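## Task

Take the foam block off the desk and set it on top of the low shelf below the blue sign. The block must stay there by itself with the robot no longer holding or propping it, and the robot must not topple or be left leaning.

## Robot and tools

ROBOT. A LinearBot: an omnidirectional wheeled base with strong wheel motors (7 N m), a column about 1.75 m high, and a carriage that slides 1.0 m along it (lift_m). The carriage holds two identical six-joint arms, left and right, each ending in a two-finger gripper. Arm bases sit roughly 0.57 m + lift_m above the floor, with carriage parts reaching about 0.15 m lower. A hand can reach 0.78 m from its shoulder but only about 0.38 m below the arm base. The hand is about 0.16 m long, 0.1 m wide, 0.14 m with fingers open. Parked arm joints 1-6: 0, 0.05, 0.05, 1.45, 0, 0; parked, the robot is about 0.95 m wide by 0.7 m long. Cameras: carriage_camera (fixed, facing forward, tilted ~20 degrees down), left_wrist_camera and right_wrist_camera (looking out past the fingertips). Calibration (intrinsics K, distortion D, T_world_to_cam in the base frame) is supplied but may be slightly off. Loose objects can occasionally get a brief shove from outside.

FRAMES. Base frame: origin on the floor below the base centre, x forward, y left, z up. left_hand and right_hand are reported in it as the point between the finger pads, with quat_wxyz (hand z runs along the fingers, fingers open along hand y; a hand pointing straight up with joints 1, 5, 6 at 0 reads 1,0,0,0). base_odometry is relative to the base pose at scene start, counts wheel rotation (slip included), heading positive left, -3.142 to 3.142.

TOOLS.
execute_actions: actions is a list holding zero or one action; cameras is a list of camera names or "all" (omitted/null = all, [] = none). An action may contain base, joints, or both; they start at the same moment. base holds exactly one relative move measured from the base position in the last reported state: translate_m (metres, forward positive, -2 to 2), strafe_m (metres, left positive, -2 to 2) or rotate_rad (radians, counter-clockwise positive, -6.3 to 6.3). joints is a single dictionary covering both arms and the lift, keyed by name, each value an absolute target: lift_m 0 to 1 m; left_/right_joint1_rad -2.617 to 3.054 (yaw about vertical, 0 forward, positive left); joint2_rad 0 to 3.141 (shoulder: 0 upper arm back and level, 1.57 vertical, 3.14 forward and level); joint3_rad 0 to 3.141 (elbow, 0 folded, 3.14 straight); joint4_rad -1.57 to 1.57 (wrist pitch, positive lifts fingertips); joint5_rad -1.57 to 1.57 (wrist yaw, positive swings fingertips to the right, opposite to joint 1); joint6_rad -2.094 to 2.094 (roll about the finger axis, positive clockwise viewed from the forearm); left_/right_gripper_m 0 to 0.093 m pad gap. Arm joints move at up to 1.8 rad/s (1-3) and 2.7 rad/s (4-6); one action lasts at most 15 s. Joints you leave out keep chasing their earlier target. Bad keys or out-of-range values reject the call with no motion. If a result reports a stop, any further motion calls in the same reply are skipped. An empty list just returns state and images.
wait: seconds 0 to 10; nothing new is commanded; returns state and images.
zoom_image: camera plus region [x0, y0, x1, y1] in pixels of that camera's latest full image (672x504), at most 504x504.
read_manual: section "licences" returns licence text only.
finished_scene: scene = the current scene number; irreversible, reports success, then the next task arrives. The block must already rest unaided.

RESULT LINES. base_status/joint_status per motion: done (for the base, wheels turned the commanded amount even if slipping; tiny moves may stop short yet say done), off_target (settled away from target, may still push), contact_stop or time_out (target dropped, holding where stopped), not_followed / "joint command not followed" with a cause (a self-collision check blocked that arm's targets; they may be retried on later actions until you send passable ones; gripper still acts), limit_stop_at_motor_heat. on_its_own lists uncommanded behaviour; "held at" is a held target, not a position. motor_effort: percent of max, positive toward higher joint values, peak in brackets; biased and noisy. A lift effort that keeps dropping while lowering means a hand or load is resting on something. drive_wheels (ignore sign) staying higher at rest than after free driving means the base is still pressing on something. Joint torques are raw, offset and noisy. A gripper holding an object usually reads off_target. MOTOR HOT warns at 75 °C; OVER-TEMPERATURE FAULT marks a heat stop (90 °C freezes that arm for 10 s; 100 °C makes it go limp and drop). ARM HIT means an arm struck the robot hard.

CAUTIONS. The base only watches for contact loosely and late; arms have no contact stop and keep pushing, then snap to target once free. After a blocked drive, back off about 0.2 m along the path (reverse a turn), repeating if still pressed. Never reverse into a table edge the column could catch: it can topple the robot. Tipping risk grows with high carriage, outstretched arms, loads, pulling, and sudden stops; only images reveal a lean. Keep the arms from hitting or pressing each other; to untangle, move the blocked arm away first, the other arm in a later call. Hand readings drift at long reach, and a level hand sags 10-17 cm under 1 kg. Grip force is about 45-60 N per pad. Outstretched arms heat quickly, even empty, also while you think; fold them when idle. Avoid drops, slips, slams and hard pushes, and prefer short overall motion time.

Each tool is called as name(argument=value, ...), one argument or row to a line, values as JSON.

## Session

execute_actions(
  actions=[],
)

Scene clock: 0.00 s.
Joint torques (N m, as the arm reports them, + toward a larger angle): no reading
base_odometry: x=+0.000 y=+0.000 heading=+0.000 (m, m, rad; odometry frame)
base_status: not commanded
joint_positions: lift_m=+0.301 left_joint1_rad=-0.011 left_joint2_rad=+0.048 left_joint3_rad=+0.031 left_joint4_rad=+1.484 left_joint5_rad=+0.018 left_joint6_rad=+0.035 left_gripper_m=+0.094 right_joint1_rad=-0.010 right_joint2_rad=+0.056 right_joint3_rad=+0.057 right_joint4_rad=+1.463 right_joint5_rad=+0.008 right_joint6_rad=+0.023 right_gripper_m=+0.094
joint_status: not commanded
motor_effort: lift_m=+30 drive_wheels=-1 (%)
left_hand: x=+0.3063 y=+0.3427 z=+1.2765 quat_wxyz=(+0.999, +0.010, +0.052, +0.012) (m; base frame)
right_hand: x=+0.3061 y=-0.3477 z=+1.2830 quat_wxyz=(+0.999, +0.005, +0.054, +0.006) (m; base frame)
pictures: carriage_camera, left_wrist_camera, right_wrist_camera
camera_calibration (this result's frames):
carriage_camera: T_world_to_cam=[[-0.00320626, -0.99979, 0.0202473, -0.0258043], [-0.349319, -0.0178521, -0.936834, 1.24761], [0.936998, -0.0100765, -0.349188, 0.271893], [0, 0, 0, 1]] pos_world=[0.180968, -0.000786628, 1.26427]
left_wrist_camera: T_world_to_cam=[[0.067528, -0.996339, -0.052426, 0.39152], [0.73762, 0.0852378, -0.669814, 0.602655], [0.67183, 0.00656069, 0.740676, -1.02956], [0, 0, 0, 1]] pos_world=[0.22072, 0.345472, 1.18676]
right_wrist_camera: T_world_to_cam=[[0.0335662, -0.9993, 0.0165006, -0.371488], [0.770891, 0.0153794, -0.636781, 0.600497], [0.636082, 0.0340945, 0.770868, -1.04413], [0, 0, 0, 1]] pos_world=[0.2137, -0.344864, 1.1934]
Images, in order (width x height): carriage_camera 672x504, left_wrist_camera 672x504, right_wrist_camera 672x504.

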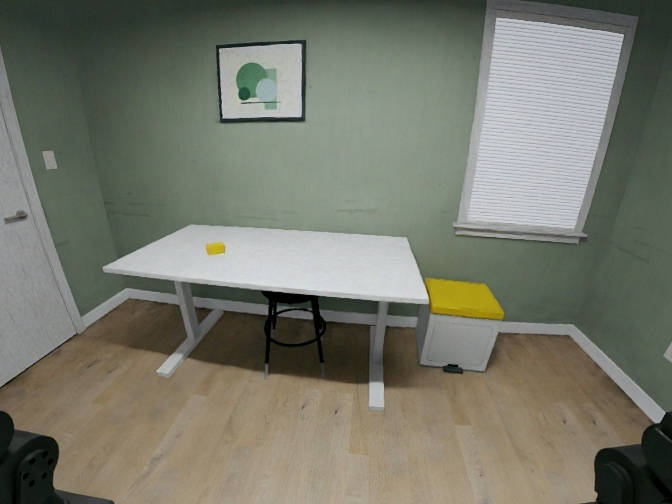

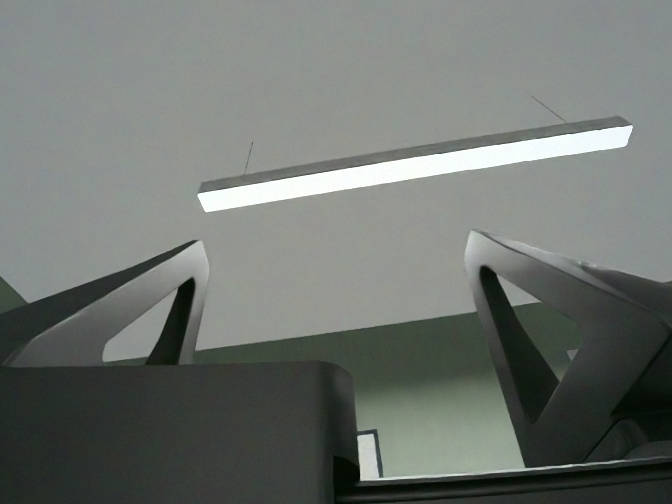

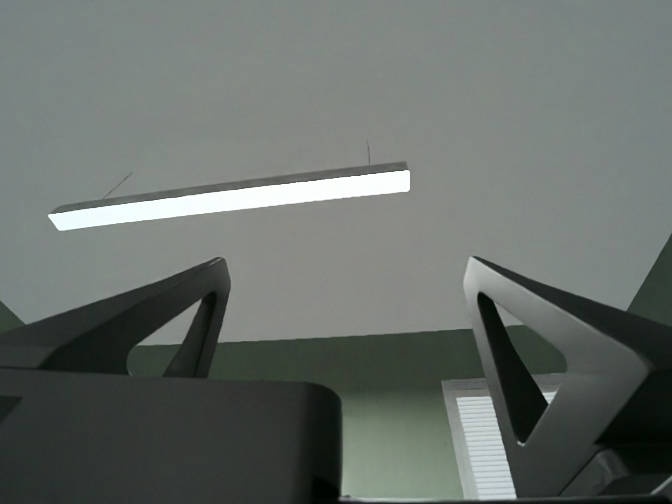

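zoom_image(
  camera="carriage_camera",
  region=[190, 230, 240, 265],
)

zoom_image(
  camera="carriage_camera",
  region=[90, 210, 290, 390],
)

zoom_image(
  camera="carriage_camera",
  region=[250, 220, 450, 420],
)

Region (190, 230, 240, 265) of carriage_camera's 672x504 image, scaled by 10.080, with more detail than that image has; it fills the top 353 rows of this view, and the rest is white.

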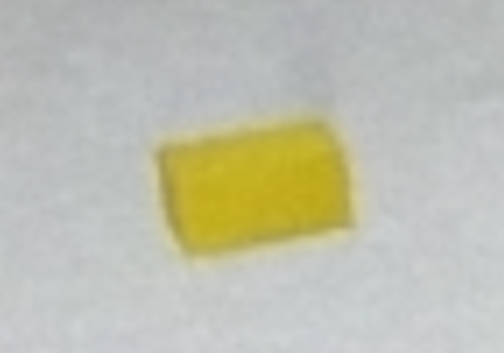

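Region (90, 210, 290, 390) of carriage_camera's 672x504 image, scaled by 2.520, with more detail than that image has; it fills the top 454 rows of this view, and the rest is white.

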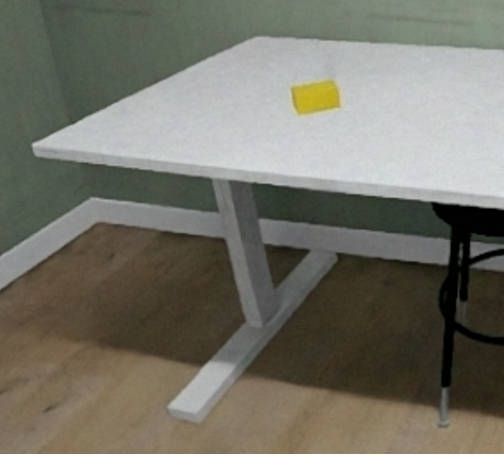

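Region (250, 220, 450, 420) of carriage_camera's 672x504 image, scaled by 2.520, with more detail than that image has.

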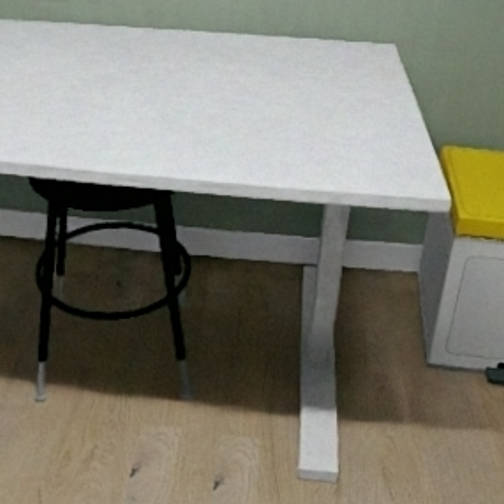

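execute_actions(
  actions=[
    {"base": {"rotate_rad": 0.21}, "joints": {"lift_m": 0.53, "left_joint2_rad": 1.0, "left_joint3_rad": 0.8, "left_joint4_rad": 0.2, "left_joint6_rad": 1.22, "right_joint3_rad": 1.0, "right_joint4_rad": 1.55, "right_joint5_rad": -0.35}},
  ],
  cameras=["carriage_camera"],
)

Scene clock: 3.83 s.
Joint torques (N m, as the arm reports them, + toward a larger angle): left_arm=[-0.31 -2.25  8.72  2.28 -0.09  0.01] | right_arm=[-0.2  10.17  1.65 -1.84  0.15  0.08]
base_odometry: x=+0.000 y=+0.000 heading=+0.209 (m, m, rad; odometry frame)
base_status: done
joint_positions: lift_m=+0.530 left_joint1_rad=-0.011 left_joint2_rad=+0.993 left_joint3_rad=+0.783 left_joint4_rad=+0.209 left_joint5_rad=+0.018 left_joint6_rad=+1.210 left_gripper_m=+0.094 right_joint1_rad=-0.010 right_joint2_rad=+0.056 right_joint3_rad=+0.989 right_joint4_rad=+1.547 right_joint5_rad=-0.345 right_joint6_rad=+0.023 right_gripper_m=+0.094
joint_status: all done
motor_effort: lift_m=+33(42) drive_wheels=+22(22) (%)
left_hand: x=+0.6521 y=+0.3390 z=+1.4210 quat_wxyz=(+0.587, +0.411, +0.576, +0.394) (m; base frame)
right_hand: x=-0.0531 y=-0.2848 z=+1.5843 quat_wxyz=(+0.885, -0.161, -0.430, -0.070) (m; base frame)
pictures: carriage_camera
camera_calibration (this result's frames):
carriage_camera: T_world_to_cam=[[-0.00320626, -0.99979, 0.0202473, -0.0304322], [-0.349319, -0.0178521, -0.936834, 1.46174], [0.936998, -0.0100765, -0.349188, 0.351707], [0, 0, 0, 1]] pos_world=[0.180968, -0.000786628, 1.49284]
Images, in order (width x height): carriage_camera 672x504.

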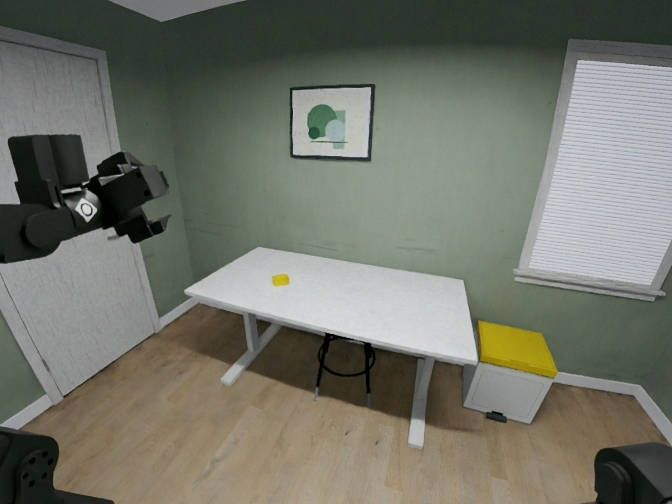

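zoom_image(
  camera="carriage_camera",
  region=[260, 264, 302, 296],
)

zoom_image(
  camera="carriage_camera",
  region=[175, 235, 343, 403],
)

zoom_image(
  camera="carriage_camera",
  region=[300, 265, 500, 465],
)

Region (260, 264, 302, 296) of carriage_camera's 672x504 image, scaled by 12.000, with more detail than that image has; it fills the top 384 rows of this view, and the rest is white.

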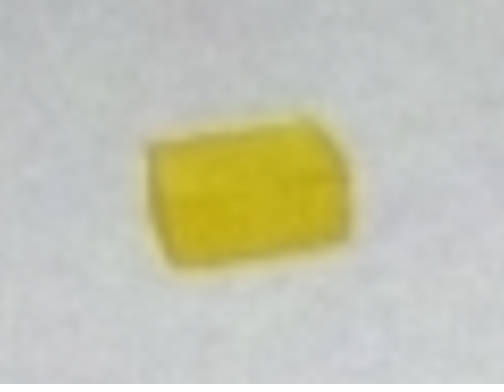

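Region (175, 235, 343, 403) of carriage_camera's 672x504 image, scaled by 3.000, with more detail than that image has.

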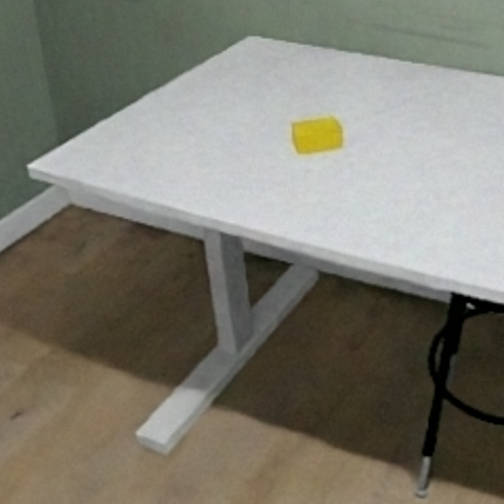

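Region (300, 265, 500, 465) of carriage_camera's 672x504 image, scaled by 2.520, with more detail than that image has.

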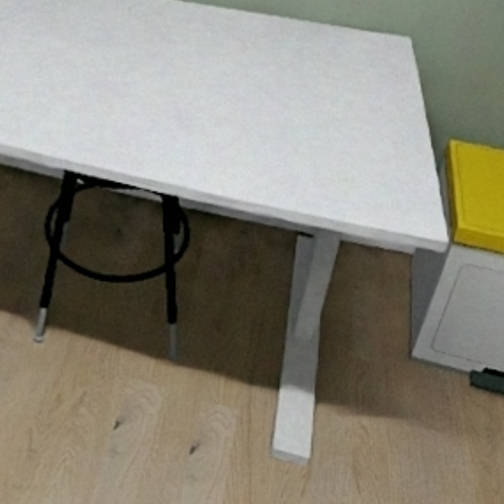

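execute_actions(
  actions=[
    {"base": {"translate_m": 0.855}, "joints": {"lift_m": 0.5, "left_joint1_rad": 0.0, "left_joint2_rad": 2.78, "left_joint3_rad": 1.85, "left_joint4_rad": -0.63, "left_joint5_rad": 0.0, "left_joint6_rad": 1.17, "right_joint3_rad": 2.12}},
  ],
)

Scene clock: 8.57 s.
Joint torques (N m, as the arm reports them, + toward a larger angle): left_arm=[  0.35 -14.63   6.14   0.3   -0.06  -0.05] | right_arm=[-0.21 16.98 -5.46 -1.59 -0.09  0.06]
base_odometry: x=+0.836 y=+0.179 heading=+0.210 (m, m, rad; odometry frame)
base_status: done
joint_positions: lift_m=+0.500 left_joint1_rad=-0.010 left_joint2_rad=+2.786 left_joint3_rad=+1.832 left_joint4_rad=-0.632 left_joint5_rad=+0.004 left_joint6_rad=+1.175 left_gripper_m=+0.094 right_joint1_rad=-0.009 right_joint2_rad=+0.058 right_joint3_rad=+2.113 right_joint4_rad=+1.550 right_joint5_rad=-0.346 right_joint6_rad=+0.023 right_gripper_m=+0.094
joint_status: all done
motor_effort: lift_m=+26(26) drive_wheels=-7(32) (%)
left_hand: x=+0.7326 y=+0.3409 z=+0.8434 quat_wxyz=(-0.005, +0.558, +0.830, -0.006) (m; base frame)
right_hand: x=-0.3426 y=-0.2821 z=+1.2614 quat_wxyz=(+0.519, -0.104, -0.836, -0.143) (m; base frame)
pictures: carriage_camera, left_wrist_camera, right_wrist_camera
camera_calibration (this result's frames):
carriage_camera: T_world_to_cam=[[-0.00320626, -0.99979, 0.0202473, -0.0298355], [-0.349319, -0.0178521, -0.936834, 1.43413], [0.936998, -0.0100765, -0.349188, 0.341415], [0, 0, 0, 1]] pos_world=[0.180968, -0.000786628, 1.46337]
left_wrist_camera: T_world_to_cam=[[-0.942742, -0.330783, 0.0426715, 0.771231], [-0.242957, 0.768753, 0.5916, -0.580245], [-0.228495, 0.547359, -0.805101, 0.783755], [0, 0, 0, 1]] pos_world=[0.765181, 0.272179, 0.941366]
right_wrist_camera: T_world_to_cam=[[-0.354197, -0.926515, -0.126942, -0.215169], [0.0943533, -0.170455, 0.980838, -1.23879], [-0.930399, 0.335432, 0.147794, -0.282796], [0, 0, 0, 1]] pos_world=[-0.222441, -0.315656, 1.22954]
Images, in order (width x height): carriage_camera 672x504, left_wrist_camera 672x504, right_wrist_camera 672x504.

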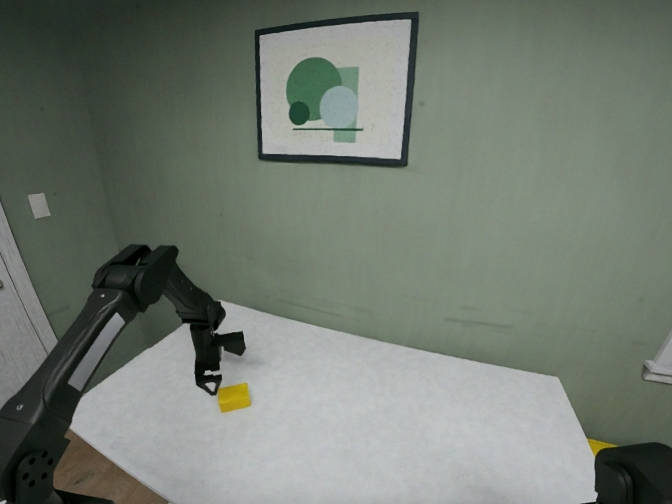

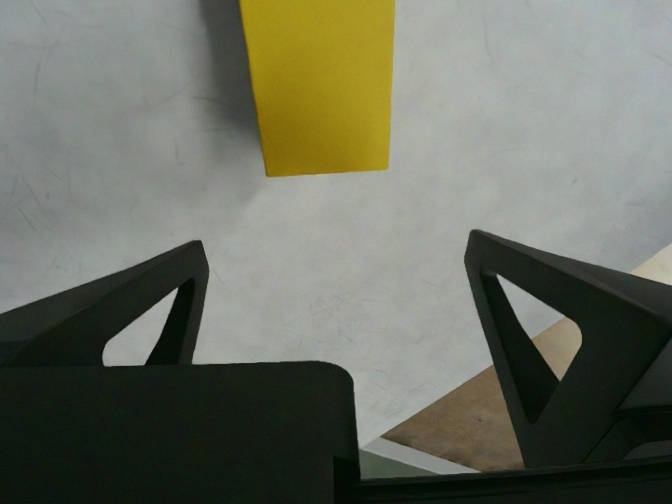

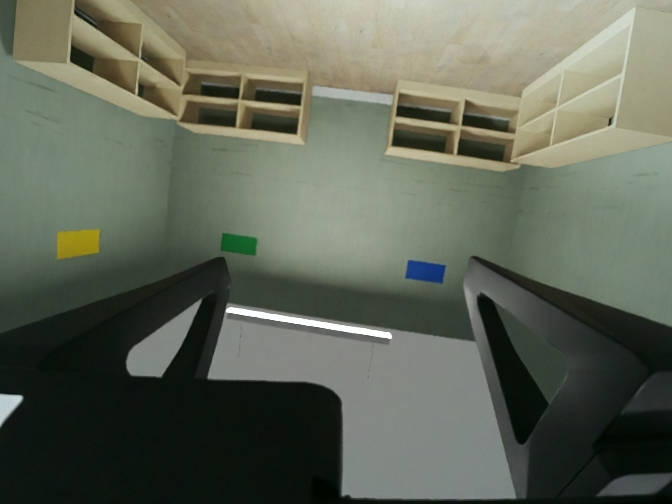

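zoom_image(
  camera="right_wrist_camera",
  region=[280, 40, 560, 200],
)

execute_actions(
  actions=[
    {"joints": {"lift_m": 0.396, "left_joint1_rad": -0.103, "left_joint3_rad": 1.978, "left_joint4_rad": -0.745, "left_joint6_rad": 1.095, "right_joint3_rad": 1.75}},
  ],
  cameras=["carriage_camera", "left_wrist_camera"],
)

Region (280, 40, 560, 200) of right_wrist_camera's 672x504 image, scaled by 1.800, with more detail than that image has; it fills the top 288 rows of this view, and the rest is white.

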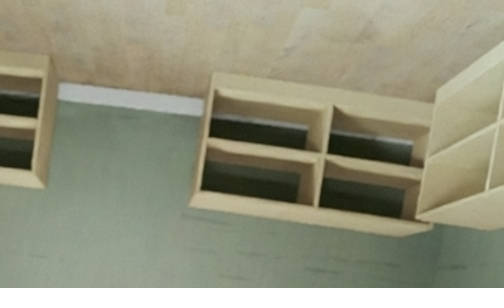

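Scene clock: 10.37 s.
Joint torques (N m, as the arm reports them, + toward a larger angle): left_arm=[  0.2  -14.64   6.03   0.31  -0.04  -0.08] | right_arm=[-0.16 15.05 -5.41 -1.92  0.    0.07]
base_odometry: x=+0.836 y=+0.179 heading=+0.210 (m, m, rad; odometry frame)
base_status: not commanded
joint_positions: lift_m=+0.396 left_joint1_rad=-0.112 left_joint2_rad=+2.785 left_joint3_rad=+1.966 left_joint4_rad=-0.739 left_joint5_rad=+0.001 left_joint6_rad=+1.104 left_gripper_m=+0.094 right_joint1_rad=-0.009 right_joint2_rad=+0.059 right_joint3_rad=+1.766 right_joint4_rad=+1.552 right_joint5_rad=-0.347 right_joint6_rad=+0.023 right_gripper_m=+0.094
joint_status: all done
motor_effort: lift_m=+27(26) drive_wheels=-8(9) (%)
left_hand: x=+0.7569 y=+0.2923 z=+0.7666 quat_wxyz=(+0.006, +0.571, +0.821, +0.002) (m; base frame)
right_hand: x=-0.2913 y=-0.2825 z=+1.2812 quat_wxyz=(+0.656, -0.126, -0.734, -0.124) (m; base frame)
pictures: carriage_camera, left_wrist_camera
camera_calibration (this result's frames):
carriage_camera: T_world_to_cam=[[-0.00320626, -0.99979, 0.0202473, -0.0277285], [-0.349319, -0.0178521, -0.936834, 1.33664], [0.936998, -0.0100765, -0.349188, 0.305078], [0, 0, 0, 1]] pos_world=[0.180968, -0.000786628, 1.3593]
left_wrist_camera: T_world_to_cam=[[-0.953215, -0.301894, 0.0155175, 0.801655], [-0.235974, 0.775196, 0.585992, -0.494345], [-0.188937, 0.554915, -0.810168, 0.725856], [0, 0, 0, 1]] pos_world=[0.784638, 0.222442, 0.865308]
Images, in order (width x height): carriage_camera 672x504, left_wrist_camera 672x504.

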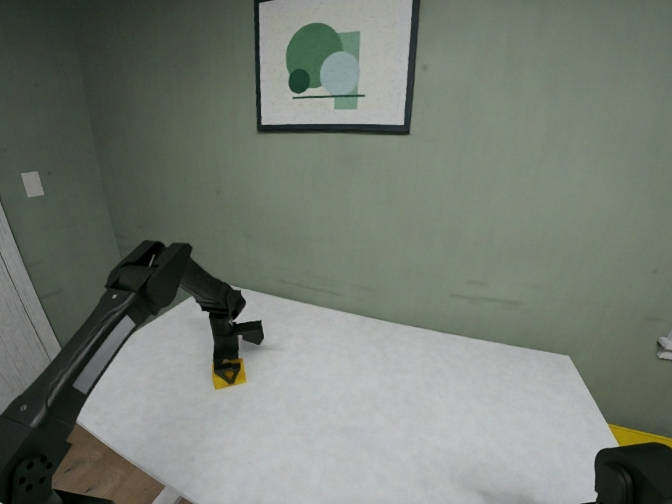

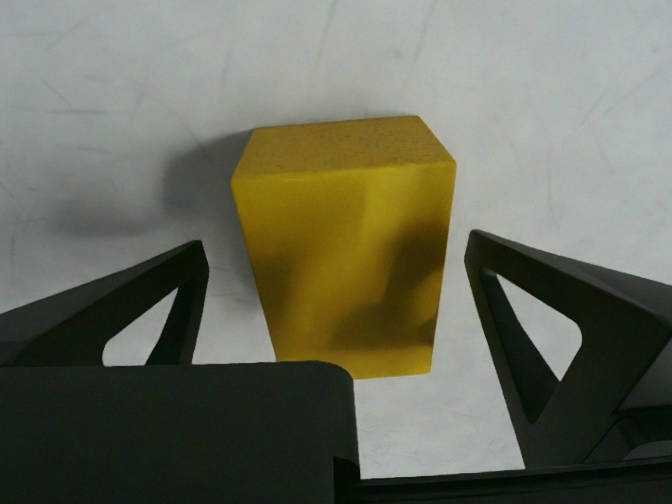

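execute_actions(
  actions=[],
)

Scene clock: 10.83 s.
Joint torques (N m, as the arm reports them, + toward a larger angle): left_arm=[  0.4  -14.95   6.06   0.33  -0.04  -0.08] | right_arm=[-0.15 15.27 -5.51 -1.88 -0.02  0.07]
base_odometry: x=+0.836 y=+0.179 heading=+0.210 (m, m, rad; odometry frame)
base_status: not commanded
joint_positions: lift_m=+0.396 left_joint1_rad=-0.112 left_joint2_rad=+2.785 left_joint3_rad=+1.966 left_joint4_rad=-0.739 left_joint5_rad=+0.001 left_joint6_rad=+1.104 left_gripper_m=+0.094 right_joint1_rad=-0.009 right_joint2_rad=+0.059 right_joint3_rad=+1.766 right_joint4_rad=+1.552 right_joint5_rad=-0.347 right_joint6_rad=+0.023 right_gripper_m=+0.094
joint_status: all done
motor_effort: lift_m=+27(26) drive_wheels=-7(9) (%)
left_hand: x=+0.7569 y=+0.2923 z=+0.7666 quat_wxyz=(+0.006, +0.571, +0.821, +0.002) (m; base frame)
right_hand: x=-0.2913 y=-0.2825 z=+1.2812 quat_wxyz=(+0.656, -0.126, -0.734, -0.124) (m; base frame)
pictures: carriage_camera, left_wrist_camera, right_wrist_camera
camera_calibration (this result's frames):
carriage_camera: T_world_to_cam=[[-0.00320626, -0.99979, 0.0202473, -0.0277285], [-0.349319, -0.0178521, -0.936834, 1.33664], [0.936998, -0.0100765, -0.349188, 0.305078], [0, 0, 0, 1]] pos_world=[0.180968, -0.000786628, 1.3593]
left_wrist_camera: T_world_to_cam=[[-0.953215, -0.301894, 0.0155175, 0.801655], [-0.235974, 0.775196, 0.585992, -0.494345], [-0.188937, 0.554915, -0.810168, 0.725856], [0, 0, 0, 1]] pos_world=[0.784638, 0.222442, 0.865308]
right_wrist_camera: T_world_to_cam=[[-0.37711, -0.926166, -0.00192949, -0.361609], [0.421906, -0.173643, 0.889856, -1.05211], [-0.82449, 0.334759, 0.456238, -0.602424], [0, 0, 0, 1]] pos_world=[-0.189168, -0.315934, 1.21038]
Images, in order (width x height): carriage_camera 672x504, left_wrist_camera 672x504, right_wrist_camera 672x504.

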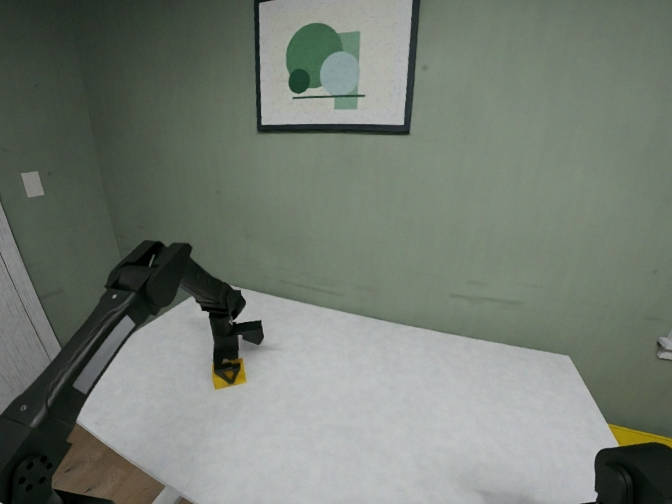

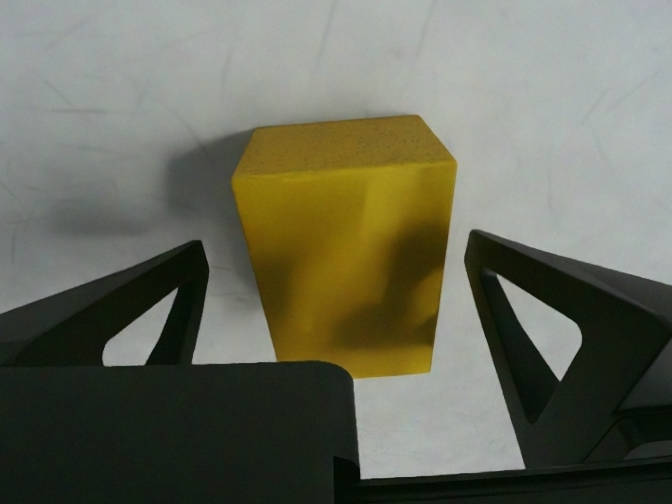

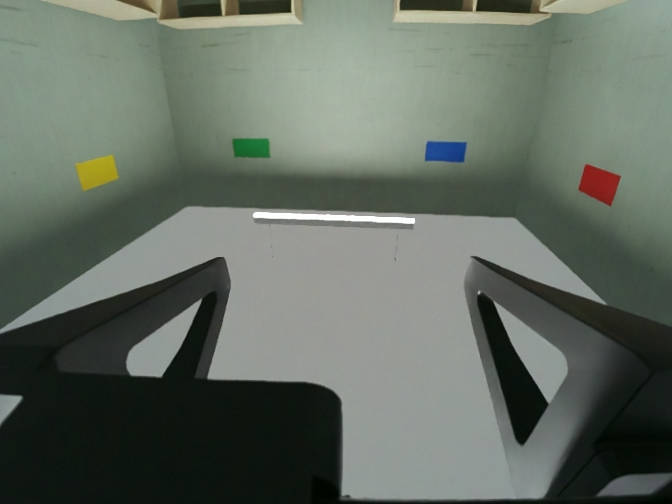

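execute_actions(
  actions=[
    {"joints": {"lift_m": 0.389, "left_gripper_m": 0.04, "right_joint3_rad": 1.3, "right_joint5_rad": 0.0}},
  ],
  cameras=["carriage_camera", "left_wrist_camera"],
)

Scene clock: 11.97 s.
Joint torques (N m, as the arm reports them, + toward a larger angle): left_arm=[  0.18 -14.66   6.1    0.35  -0.08  -0.07] | right_arm=[-0.17 13.23 -2.5  -2.04  0.15  0.07]
base_odometry: x=+0.836 y=+0.179 heading=+0.210 (m, m, rad; odometry frame)
base_status: not commanded
joint_positions: lift_m=+0.389 left_joint1_rad=-0.112 left_joint2_rad=+2.784 left_joint3_rad=+1.966 left_joint4_rad=-0.742 left_joint5_rad=+0.002 left_joint6_rad=+1.104 left_gripper_m=+0.058 right_joint1_rad=-0.009 right_joint2_rad=+0.049 right_joint3_rad=+1.311 right_joint4_rad=+1.550 right_joint5_rad=-0.006 right_joint6_rad=+0.023 right_gripper_m=+0.094
joint_status: left_gripper_m off_target (ended at +0.058, target +0.040); the others done
motor_effort: lift_m=+26(25) drive_wheels=+13(12) (%)
left_hand: x=+0.7567 y=+0.2922 z=+0.7605 quat_wxyz=(+0.005, +0.571, +0.821, +0.002) (m; base frame)
right_hand: x=-0.1806 y=-0.3409 z=+1.3957 quat_wxyz=(+0.813, -0.012, -0.582, +0.004) (m; base frame)
pictures: carriage_camera, left_wrist_camera
camera_calibration (this result's frames):
carriage_camera: T_world_to_cam=[[-0.00320626, -0.99979, 0.0202473, -0.0275881], [-0.349319, -0.0178521, -0.936834, 1.33015], [0.936998, -0.0100765, -0.349188, 0.302656], [0, 0, 0, 1]] pos_world=[0.180968, -0.000786628, 1.35237]
left_wrist_camera: T_world_to_cam=[[-0.953082, -0.302249, 0.0167204, 0.800634], [-0.235574, 0.775257, 0.586072, -0.491187], [-0.190103, 0.554636, -0.810086, 0.72183], [0, 0, 0, 1]] pos_world=[0.784581, 0.222434, 0.859229]
Images, in order (width x height): carriage_camera 672x504, left_wrist_camera 672x504.

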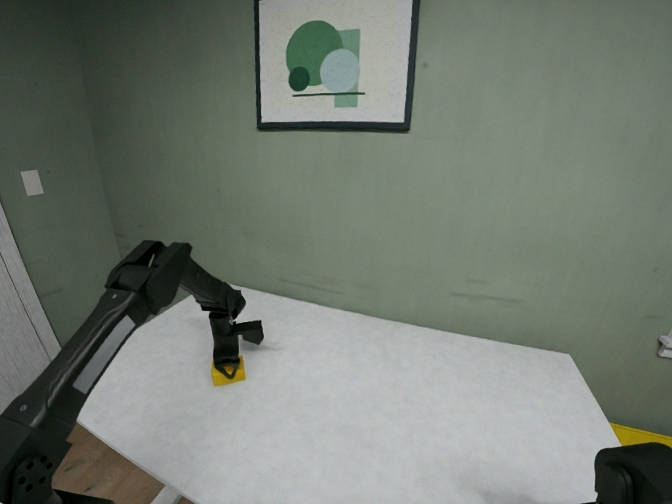

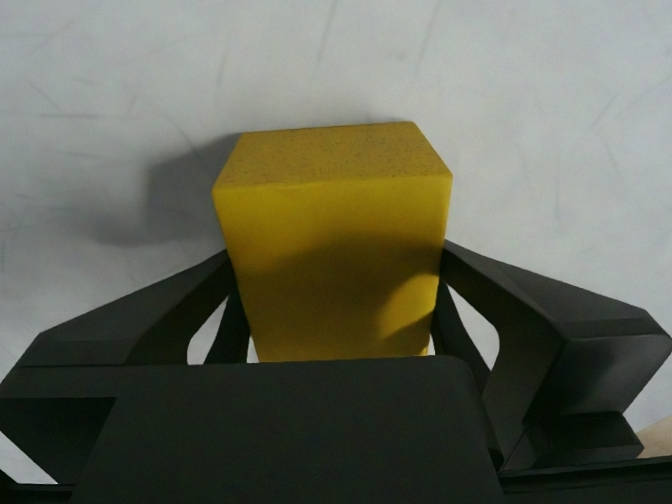

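execute_actions(
  actions=[
    {"base": {"translate_m": -2.0}, "joints": {"lift_m": 0.42, "left_joint2_rad": 1.8, "left_joint3_rad": 0.98, "right_joint2_rad": 0.8, "right_joint3_rad": 3.1, "right_joint4_rad": 1.55, "right_joint5_rad": -0.2}},
  ],
)

Scene clock: 20.13 s.
Joint torques (N m, as the arm reports them, + toward a larger angle): left_arm=[ 0.01 -8.57  3.8   0.33 -0.06 -0.08] | right_arm=[-0.26 15.31 -5.77 -1.26 -0.08  0.06]
base_odometry: x=-1.120 y=-0.241 heading=+0.211 (m, m, rad; odometry frame)
base_status: done
joint_positions: lift_m=+0.420 left_joint1_rad=-0.108 left_joint2_rad=+1.810 left_joint3_rad=+0.999 left_joint4_rad=-0.742 left_joint5_rad=+0.001 left_joint6_rad=+1.104 left_gripper_m=+0.058 right_joint1_rad=-0.009 right_joint2_rad=+0.790 right_joint3_rad=+3.091 right_joint4_rad=+1.553 right_joint5_rad=-0.195 right_joint6_rad=+0.023 right_gripper_m=+0.094
joint_status: all done
motor_effort: lift_m=+34(39) drive_wheels=-6(32) (%)
left_hand: x=+0.5758 y=+0.3136 z=+0.9562 quat_wxyz=(+0.008, +0.569, +0.822, +0.004) (m; base frame)
right_hand: x=-0.2788 y=-0.3079 z=+1.2535 quat_wxyz=(+0.415, -0.055, -0.904, -0.086) (m; base frame)
pictures: carriage_camera, left_wrist_camera, right_wrist_camera
camera_calibration (this result's frames):
carriage_camera: T_world_to_cam=[[-0.00320626, -0.99979, 0.0202473, -0.028203], [-0.349319, -0.0178521, -0.936834, 1.3586], [0.936998, -0.0100765, -0.349188, 0.313262], [0, 0, 0, 1]] pos_world=[0.180968, -0.000786628, 1.38274]
left_wrist_camera: T_world_to_cam=[[-0.952122, -0.305521, 0.0109894, 0.637298], [-0.241814, 0.774606, 0.584389, -0.659676], [-0.187056, 0.553753, -0.811399, 0.83389], [0, 0, 0, 1]] pos_world=[0.60325, 0.243928, 1.05512]
right_wrist_camera: T_world_to_cam=[[-0.203021, -0.972547, -0.113733, -0.206136], [-0.134442, -0.0873651, 0.987063, -1.28748], [-0.969901, 0.215685, -0.113014, 0.0653675], [0, 0, 0, 1]] pos_world=[-0.151541, -0.327056, 1.25476]
Images, in order (width x height): carriage_camera 672x504, left_wrist_camera 672x504, right_wrist_camera 672x504.

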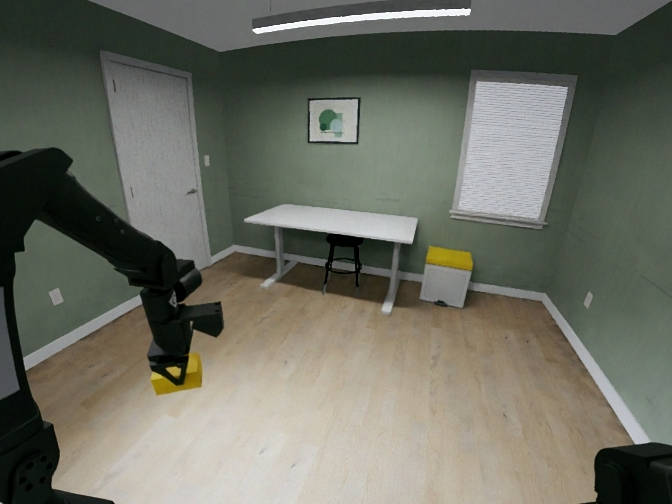

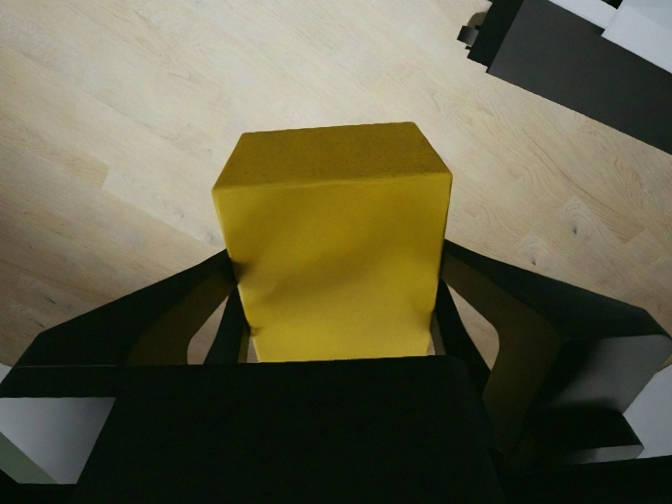

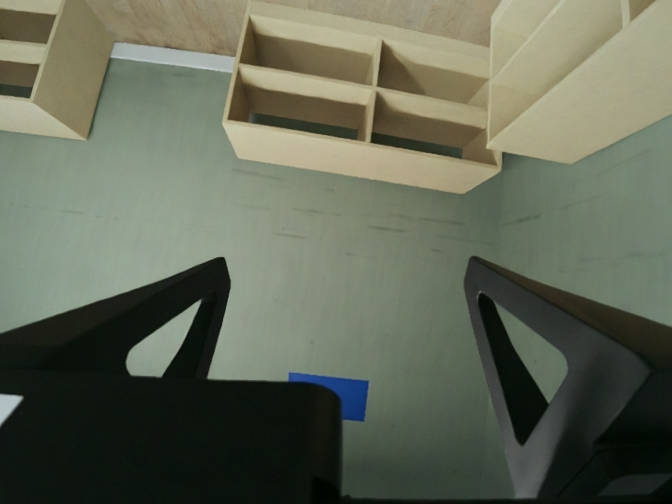

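zoom_image(
  camera="right_wrist_camera",
  region=[180, 0, 420, 200],
)

zoom_image(
  camera="right_wrist_camera",
  region=[420, 0, 672, 210],
)

Region (180, 0, 420, 200) of right_wrist_camera's 672x504 image, scaled by 2.100, with more detail than that image has.

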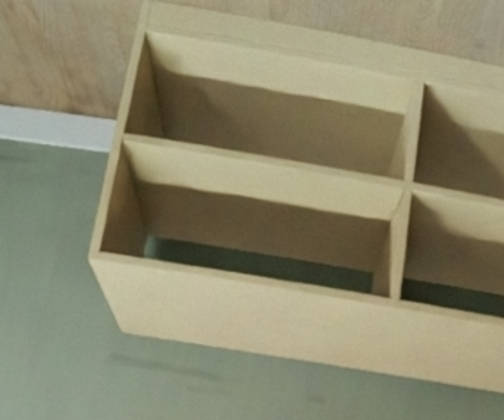

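Region (420, 0, 672, 210) of right_wrist_camera's 672x504 image, scaled by 2.000, with more detail than that image has.

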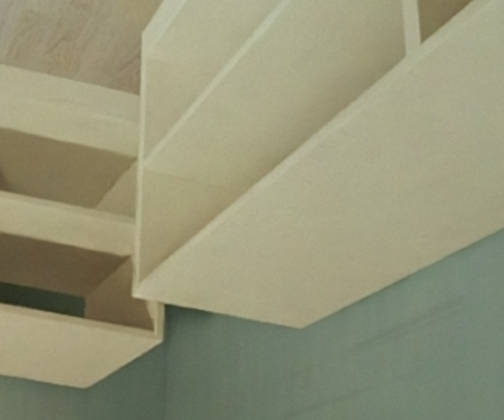

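execute_actions(
  actions=[
    {"base": {"translate_m": -0.63}, "joints": {"lift_m": 0.285, "left_joint1_rad": 0.9, "left_joint2_rad": 2.8, "left_joint3_rad": 2.195, "left_joint4_rad": -0.945, "left_joint6_rad": 1.67, "right_joint5_rad": -0.4}},
  ],
)

Scene clock: 26.17 s.
Joint torques (N m, as the arm reports them, + toward a larger angle): left_arm=[ -0.65 -14.46   6.7    0.23   0.03   0.08] | right_arm=[-0.38 14.78 -5.91 -1.15 -0.16  0.05]
base_odometry: x=-1.736 y=-0.373 heading=+0.212 (m, m, rad; odometry frame)
base_status: done
joint_positions: lift_m=+0.285 left_joint1_rad=+0.905 left_joint2_rad=+2.792 left_joint3_rad=+2.180 left_joint4_rad=-0.937 left_joint5_rad=-0.001 left_joint6_rad=+1.660 left_gripper_m=+0.058 right_joint1_rad=-0.009 right_joint2_rad=+0.796 right_joint3_rad=+3.091 right_joint4_rad=+1.553 right_joint5_rad=-0.394 right_joint6_rad=+0.023 right_gripper_m=+0.094
joint_status: all done
motor_effort: lift_m=+27(29) drive_wheels=-5(26) (%)
left_hand: x=+0.5922 y=+0.7459 z=+0.7002 quat_wxyz=(+0.003, +0.368, +0.930, +0.010) (m; base frame)
right_hand: x=-0.2699 y=-0.2751 z=+1.1290 quat_wxyz=(+0.412, -0.096, -0.889, -0.175) (m; base frame)
pictures: carriage_camera, left_wrist_camera, right_wrist_camera
camera_calibration (this result's frames):
carriage_camera: T_world_to_cam=[[-0.00320626, -0.99979, 0.0202473, -0.0254801], [-0.349319, -0.0178521, -0.936834, 1.23261], [0.936998, -0.0100765, -0.349188, 0.266302], [0, 0, 0, 1]] pos_world=[0.180968, -0.000786628, 1.24826]
left_wrist_camera: T_world_to_cam=[[-0.719464, -0.694508, 0.00546908, 0.944042], [-0.556262, 0.58093, 0.594217, -0.517182], [-0.415866, 0.424476, -0.804286, 0.6168], [0, 0, 0, 1]] pos_world=[0.648022, 0.694275, 0.798239]
right_wrist_camera: T_world_to_cam=[[-0.347069, -0.90792, -0.234998, -0.0706885], [-0.150975, -0.193216, 0.969471, -1.17422], [-0.925608, 0.371952, -0.070014, 0.0592532], [0, 0, 0, 1]] pos_world=[-0.146966, -0.313097, 1.12591]
Images, in order (width x height): carriage_camera 672x504, left_wrist_camera 672x504, right_wrist_camera 672x504.

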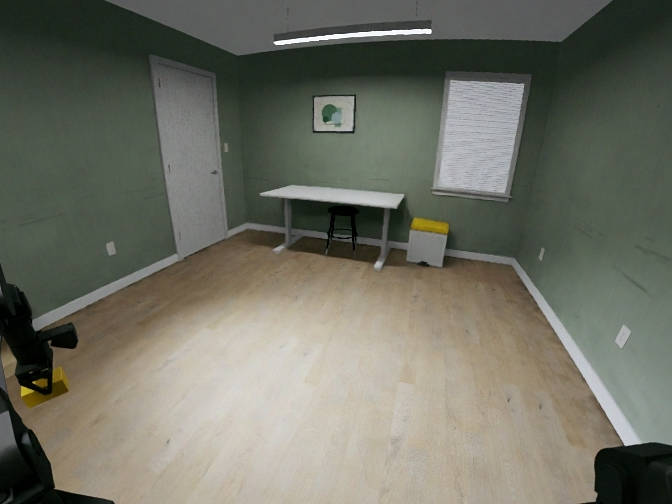

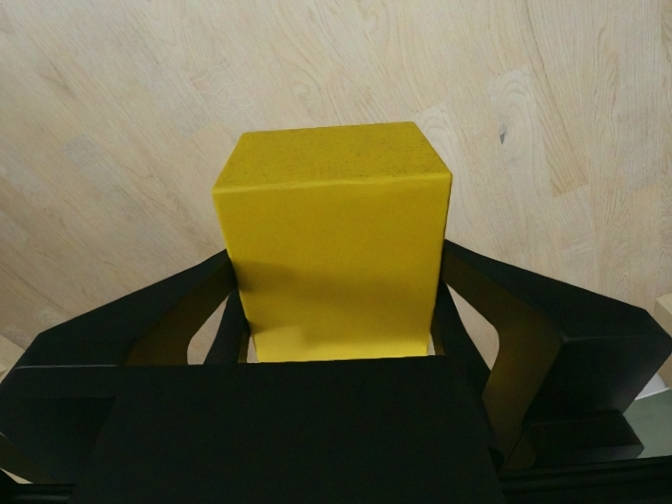

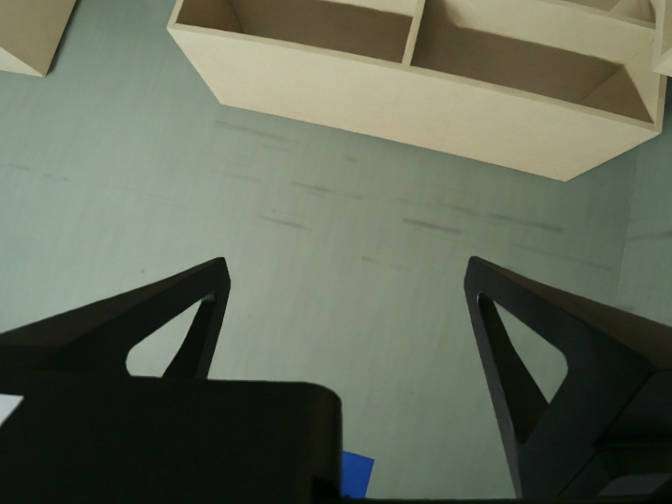

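execute_actions(
  actions=[
    {"base": {"rotate_rad": 1.95}, "joints": {"lift_m": 0.279, "left_joint4_rad": -0.955, "right_joint2_rad": 0.4, "right_joint3_rad": 0.8, "right_joint4_rad": 1.2, "right_joint5_rad": 0.0}},
  ],
  cameras=["carriage_camera", "left_wrist_camera"],
)

Scene clock: 29.97 s.
Joint torques (N m, as the arm reports them, + toward a larger angle): left_arm=[ -0.59 -14.8    6.54   0.15  -0.04   0.09] | right_arm=[-0.56  5.32  4.84 -0.37  0.06  0.07]
base_odometry: x=-1.735 y=-0.373 heading=+2.161 (m, m, rad; odometry frame)
base_status: done
joint_positions: lift_m=+0.279 left_joint1_rad=+0.905 left_joint2_rad=+2.800 left_joint3_rad=+2.180 left_joint4_rad=-0.942 left_joint5_rad=+0.001 left_joint6_rad=+1.660 left_gripper_m=+0.058 right_joint1_rad=-0.006 right_joint2_rad=+0.399 right_joint3_rad=+0.803 right_joint4_rad=+1.192 right_joint5_rad=+0.002 right_joint6_rad=+0.023 right_gripper_m=+0.094
joint_status: all done
motor_effort: lift_m=+26(25) drive_wheels=+15(27) (%)
left_hand: x=+0.5906 y=+0.7431 z=+0.6908 quat_wxyz=(+0.001, +0.369, +0.929, +0.004) (m; base frame)
right_hand: x=+0.2507 y=-0.3462 z=+1.4415 quat_wxyz=(+1.000, +0.001, -0.012, +0.008) (m; base frame)
pictures: carriage_camera, left_wrist_camera
camera_calibration (this result's frames):
carriage_camera: T_world_to_cam=[[-0.00320626, -0.99979, 0.0202473, -0.0253613], [-0.349319, -0.0178521, -0.936834, 1.22711], [0.936998, -0.0100765, -0.349188, 0.264252], [0, 0, 0, 1]] pos_world=[0.180968, -0.000786628, 1.24239]
left_wrist_camera: T_world_to_cam=[[-0.719933, -0.693817, 0.0177296, 0.932361], [-0.5519, 0.587791, 0.59153, -0.51669], [-0.420835, 0.416077, -0.806088, 0.620155], [0, 0, 0, 1]] pos_world=[0.647059, 0.69256, 0.789007]
Images, in order (width x height): carriage_camera 672x504, left_wrist_camera 672x504.

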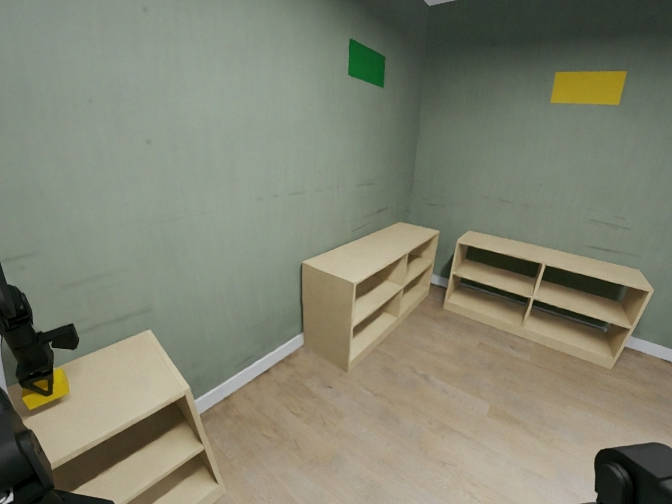

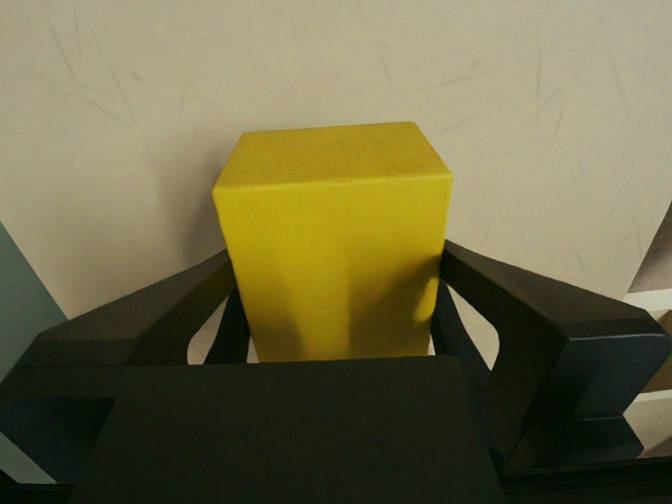

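zoom_image(
  camera="left_wrist_camera",
  region=[0, 190, 140, 330],
)

zoom_image(
  camera="left_wrist_camera",
  region=[532, 170, 672, 310],
)

zoom_image(
  camera="carriage_camera",
  region=[0, 280, 240, 504],
)

Region (0, 190, 140, 330) of left_wrist_camera's 672x504 image, scaled by 3.600, with more detail than that image has.

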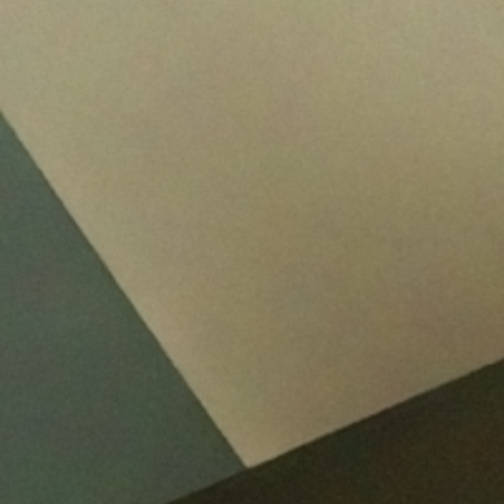

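Region (532, 170, 672, 310) of left_wrist_camera's 672x504 image, scaled by 3.600, with more detail than that image has.

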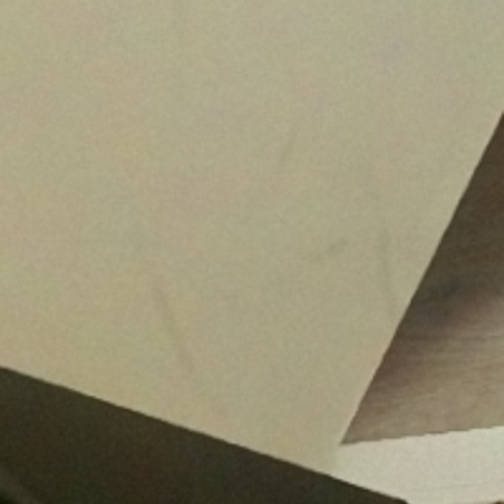

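Region (0, 280, 240, 504) of carriage_camera's 672x504 image, scaled by 2.100, with more detail than that image has; it fills the top 470 rows of this view, and the rest is white.

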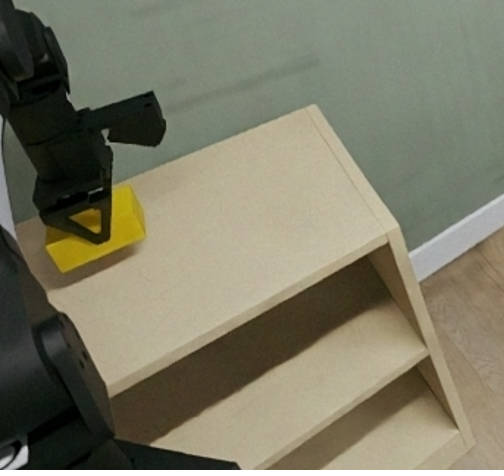

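execute_actions(
  actions=[
    {"joints": {"lift_m": 0.232}},
  ],
  cameras=["carriage_camera", "left_wrist_camera"],
)

Scene clock: 31.53 s.
Joint torques (N m, as the arm reports them, + toward a larger angle): left_arm=[ -0.7  -14.13   6.44   0.22  -0.01   0.08] | right_arm=[-0.47  5.28  4.76 -0.44  0.09  0.08]
base_odometry: x=-1.735 y=-0.373 heading=+2.161 (m, m, rad; odometry frame)
base_status: not commanded
joint_positions: lift_m=+0.232 left_joint1_rad=+0.905 left_joint2_rad=+2.788 left_joint3_rad=+2.185 left_joint4_rad=-0.949 left_joint5_rad=+0.000 left_joint6_rad=+1.661 left_gripper_m=+0.058 right_joint1_rad=-0.006 right_joint2_rad=+0.399 right_joint3_rad=+0.803 right_joint4_rad=+1.199 right_joint5_rad=+0.001 right_joint6_rad=+0.023 right_gripper_m=+0.094
joint_status: all done
motor_effort: lift_m=+26(26) drive_wheels=+16(16) (%)
left_hand: x=+0.5924 y=+0.7456 z=+0.6506 quat_wxyz=(+0.003, +0.369, +0.929, +0.009) (m; base frame)
right_hand: x=+0.2489 y=-0.3461 z=+1.3944 quat_wxyz=(+1.000, +0.000, -0.016, +0.008) (m; base frame)
pictures: carriage_camera, left_wrist_camera
camera_calibration (this result's frames):
carriage_camera: T_world_to_cam=[[-0.00320626, -0.99979, 0.0202473, -0.0244096], [-0.349319, -0.0178521, -0.936834, 1.18308], [0.936998, -0.0100765, -0.349188, 0.247839], [0, 0, 0, 1]] pos_world=[0.180968, -0.000786628, 1.19538]
left_wrist_camera: T_world_to_cam=[[-0.720535, -0.693377, 0.00758245, 0.942705], [-0.555044, 0.58327, 0.593062, -0.489104], [-0.415638, 0.423114, -0.805121, 0.578568], [0, 0, 0, 1]] pos_world=[0.648253, 0.694129, 0.748739]
Images, in order (width x height): carriage_camera 672x504, left_wrist_camera 672x504.

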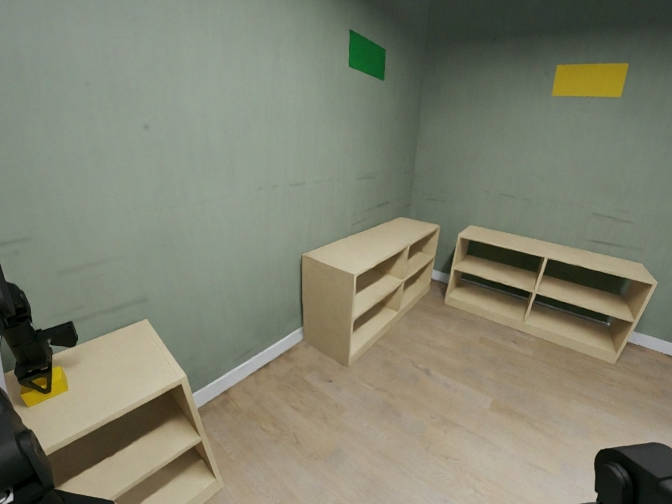

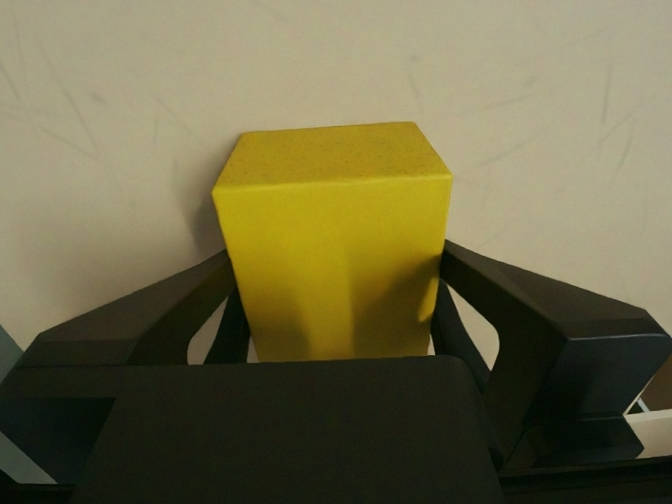

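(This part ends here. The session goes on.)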